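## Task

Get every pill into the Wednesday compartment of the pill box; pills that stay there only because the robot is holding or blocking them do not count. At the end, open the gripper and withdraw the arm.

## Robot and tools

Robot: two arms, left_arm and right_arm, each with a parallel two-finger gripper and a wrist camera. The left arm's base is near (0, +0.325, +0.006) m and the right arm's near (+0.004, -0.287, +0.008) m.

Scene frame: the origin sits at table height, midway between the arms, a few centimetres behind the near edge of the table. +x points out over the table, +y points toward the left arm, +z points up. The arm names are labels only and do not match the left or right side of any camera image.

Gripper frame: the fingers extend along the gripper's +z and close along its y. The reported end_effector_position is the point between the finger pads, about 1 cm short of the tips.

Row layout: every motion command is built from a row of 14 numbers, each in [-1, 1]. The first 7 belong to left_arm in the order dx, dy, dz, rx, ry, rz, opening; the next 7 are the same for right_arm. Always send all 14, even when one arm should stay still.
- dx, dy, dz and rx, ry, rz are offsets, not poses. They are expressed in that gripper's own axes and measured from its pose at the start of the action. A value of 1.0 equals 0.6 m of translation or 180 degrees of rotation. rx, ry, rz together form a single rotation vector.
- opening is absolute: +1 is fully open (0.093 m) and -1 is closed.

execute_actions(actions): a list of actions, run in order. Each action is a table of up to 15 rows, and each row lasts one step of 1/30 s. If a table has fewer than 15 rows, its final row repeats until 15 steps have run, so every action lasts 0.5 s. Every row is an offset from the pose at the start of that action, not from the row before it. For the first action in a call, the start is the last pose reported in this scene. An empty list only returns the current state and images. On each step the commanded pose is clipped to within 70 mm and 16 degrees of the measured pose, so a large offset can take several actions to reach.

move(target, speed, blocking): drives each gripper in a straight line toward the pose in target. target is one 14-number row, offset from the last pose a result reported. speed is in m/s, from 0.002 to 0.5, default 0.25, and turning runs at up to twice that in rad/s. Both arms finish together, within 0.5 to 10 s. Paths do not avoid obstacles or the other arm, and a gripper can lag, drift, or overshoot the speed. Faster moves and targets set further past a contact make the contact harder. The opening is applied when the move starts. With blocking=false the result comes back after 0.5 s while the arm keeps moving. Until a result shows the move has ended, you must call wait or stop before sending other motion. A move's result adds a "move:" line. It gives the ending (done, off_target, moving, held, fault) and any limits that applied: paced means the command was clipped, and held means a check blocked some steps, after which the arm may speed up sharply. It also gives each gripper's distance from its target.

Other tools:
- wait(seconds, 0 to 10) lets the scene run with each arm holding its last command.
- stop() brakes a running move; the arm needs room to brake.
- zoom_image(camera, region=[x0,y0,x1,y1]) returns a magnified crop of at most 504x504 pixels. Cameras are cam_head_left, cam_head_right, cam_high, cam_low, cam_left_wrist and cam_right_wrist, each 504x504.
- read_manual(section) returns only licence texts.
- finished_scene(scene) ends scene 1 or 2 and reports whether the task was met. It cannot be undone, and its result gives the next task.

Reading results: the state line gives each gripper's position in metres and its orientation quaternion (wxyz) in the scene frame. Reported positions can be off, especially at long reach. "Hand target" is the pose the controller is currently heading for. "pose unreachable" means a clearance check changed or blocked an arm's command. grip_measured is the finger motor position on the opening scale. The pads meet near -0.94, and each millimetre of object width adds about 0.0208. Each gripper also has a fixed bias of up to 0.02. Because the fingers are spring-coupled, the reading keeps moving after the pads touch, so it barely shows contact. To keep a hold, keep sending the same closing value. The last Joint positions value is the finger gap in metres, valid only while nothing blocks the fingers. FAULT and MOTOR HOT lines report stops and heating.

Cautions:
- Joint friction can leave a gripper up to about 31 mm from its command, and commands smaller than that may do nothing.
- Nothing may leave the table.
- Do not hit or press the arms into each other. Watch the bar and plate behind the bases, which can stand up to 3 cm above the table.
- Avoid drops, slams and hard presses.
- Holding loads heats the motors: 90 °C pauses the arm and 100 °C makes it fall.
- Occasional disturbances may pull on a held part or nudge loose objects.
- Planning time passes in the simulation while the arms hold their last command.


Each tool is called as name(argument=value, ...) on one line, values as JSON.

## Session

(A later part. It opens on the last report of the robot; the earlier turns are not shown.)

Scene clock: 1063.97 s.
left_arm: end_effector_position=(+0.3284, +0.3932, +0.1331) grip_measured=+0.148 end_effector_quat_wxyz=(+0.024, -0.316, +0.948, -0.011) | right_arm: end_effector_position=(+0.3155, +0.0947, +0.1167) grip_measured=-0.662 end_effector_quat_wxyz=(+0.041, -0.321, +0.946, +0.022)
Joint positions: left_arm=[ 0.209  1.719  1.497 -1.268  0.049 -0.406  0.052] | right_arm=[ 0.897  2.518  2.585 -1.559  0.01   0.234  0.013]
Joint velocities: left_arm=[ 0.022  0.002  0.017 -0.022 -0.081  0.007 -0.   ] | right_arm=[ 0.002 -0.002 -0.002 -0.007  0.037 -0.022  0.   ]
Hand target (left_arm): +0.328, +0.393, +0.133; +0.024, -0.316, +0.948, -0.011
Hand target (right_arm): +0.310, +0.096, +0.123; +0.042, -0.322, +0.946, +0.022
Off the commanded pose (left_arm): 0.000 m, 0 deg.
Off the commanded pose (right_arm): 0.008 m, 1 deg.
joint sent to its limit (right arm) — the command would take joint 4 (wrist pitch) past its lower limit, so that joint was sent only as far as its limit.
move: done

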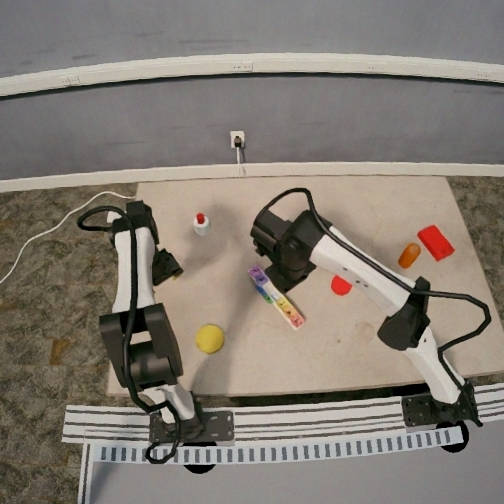

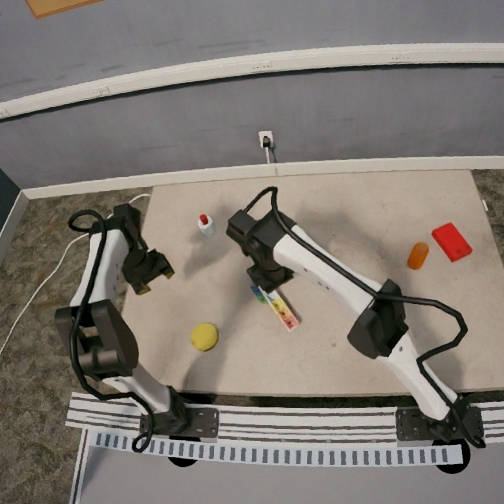

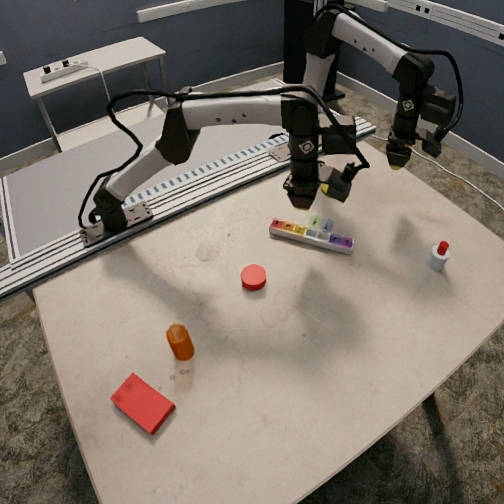

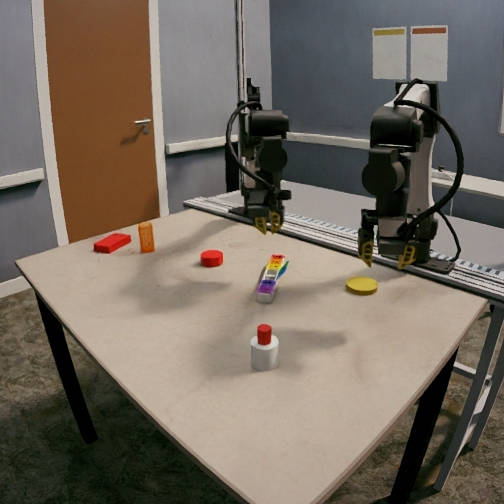

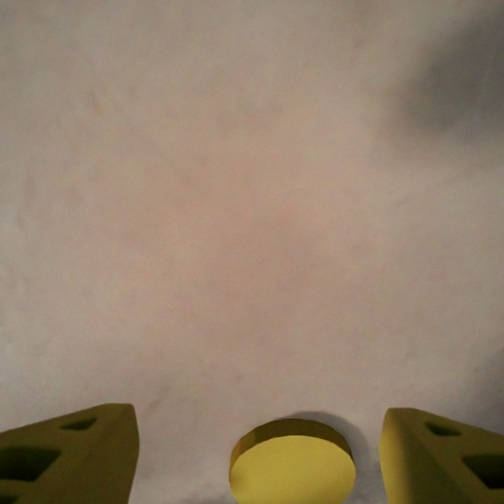

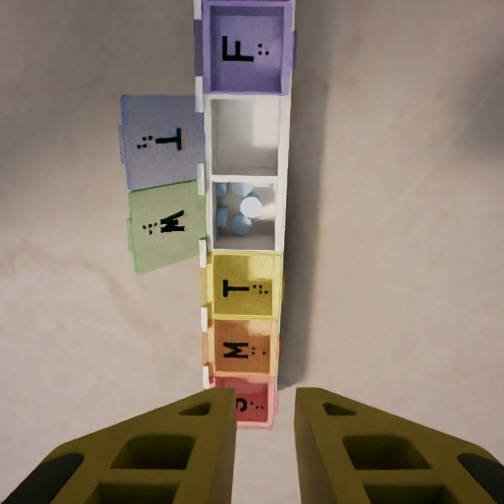

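move(target=[0,0,0,0,0,0,0.15,0.1,-0.3,0,0,0,0,0])

finished_scene(scene=2)

Scene clock: 1073.20 s.
left_arm: end_effector_position=(+0.3284, +0.3932, +0.1331) grip_measured=+0.148 end_effector_quat_wxyz=(+0.024, -0.316, +0.948, -0.011) | right_arm: end_effector_position=(+0.3772, -0.0902, +0.1048) grip_measured=-0.002 end_effector_quat_wxyz=(+0.030, -0.312, +0.949, +0.015)
Joint positions: left_arm=[ 0.209  1.719  1.497 -1.268  0.049 -0.406  0.052] | right_arm=[ 0.489  2.119  1.862 -1.26  -0.012 -0.154  0.045]
Joint velocities: left_arm=[ 0.002 -0.007 -0.017  0.022 -0.037 -0.051 -0.001] | right_arm=[-0.012 -0.017 -0.017 -0.154 -0.022 -0.007  0.   ]
Hand target (left_arm): +0.328, +0.393, +0.133; +0.024, -0.316, +0.948, -0.011
Hand target (right_arm): +0.375, -0.085, +0.108; +0.040, -0.321, +0.946, +0.024
Off the commanded pose (left_arm): 0.000 m, 0 deg.
Off the commanded pose (right_arm): 0.007 m, 2 deg.
move: done

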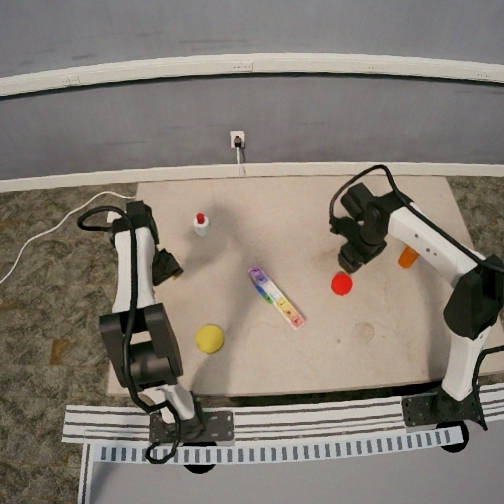

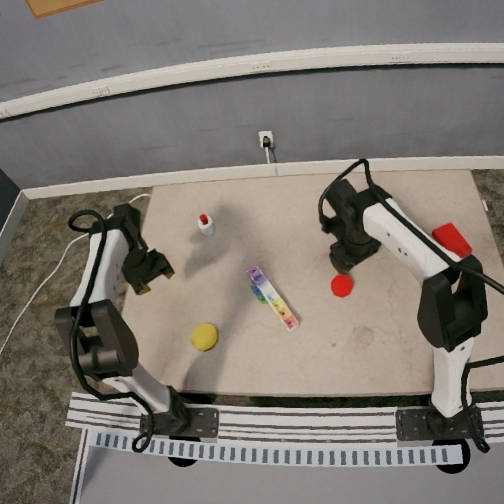

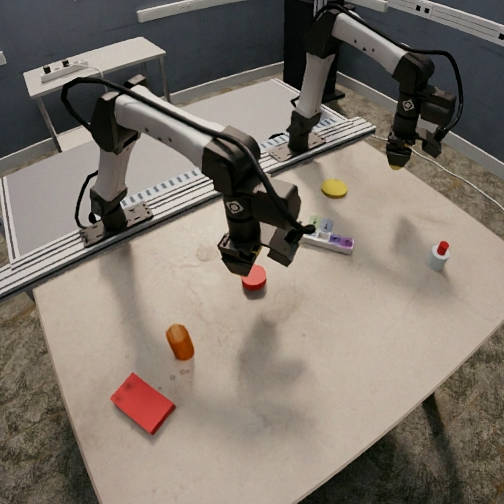

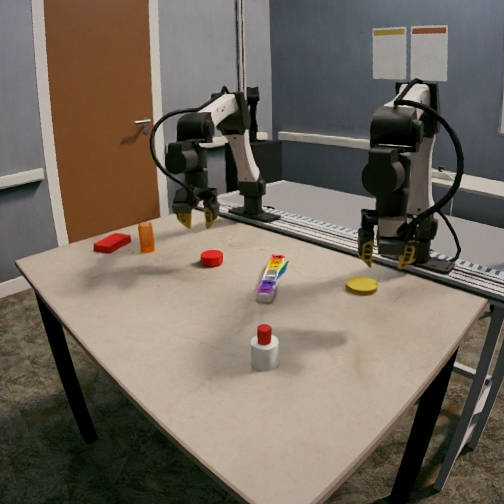

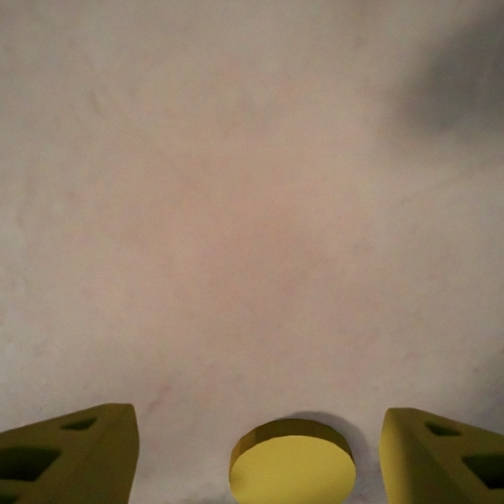

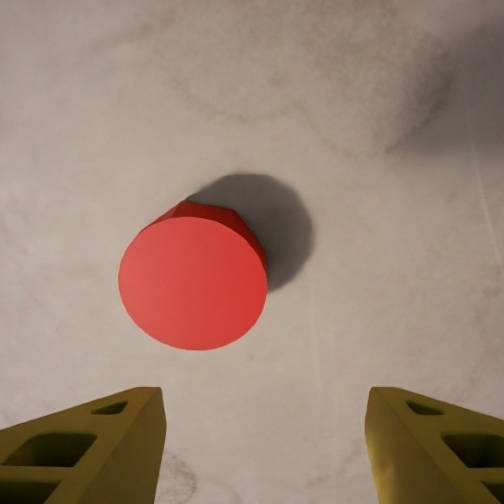

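The scene is finished: the task was done.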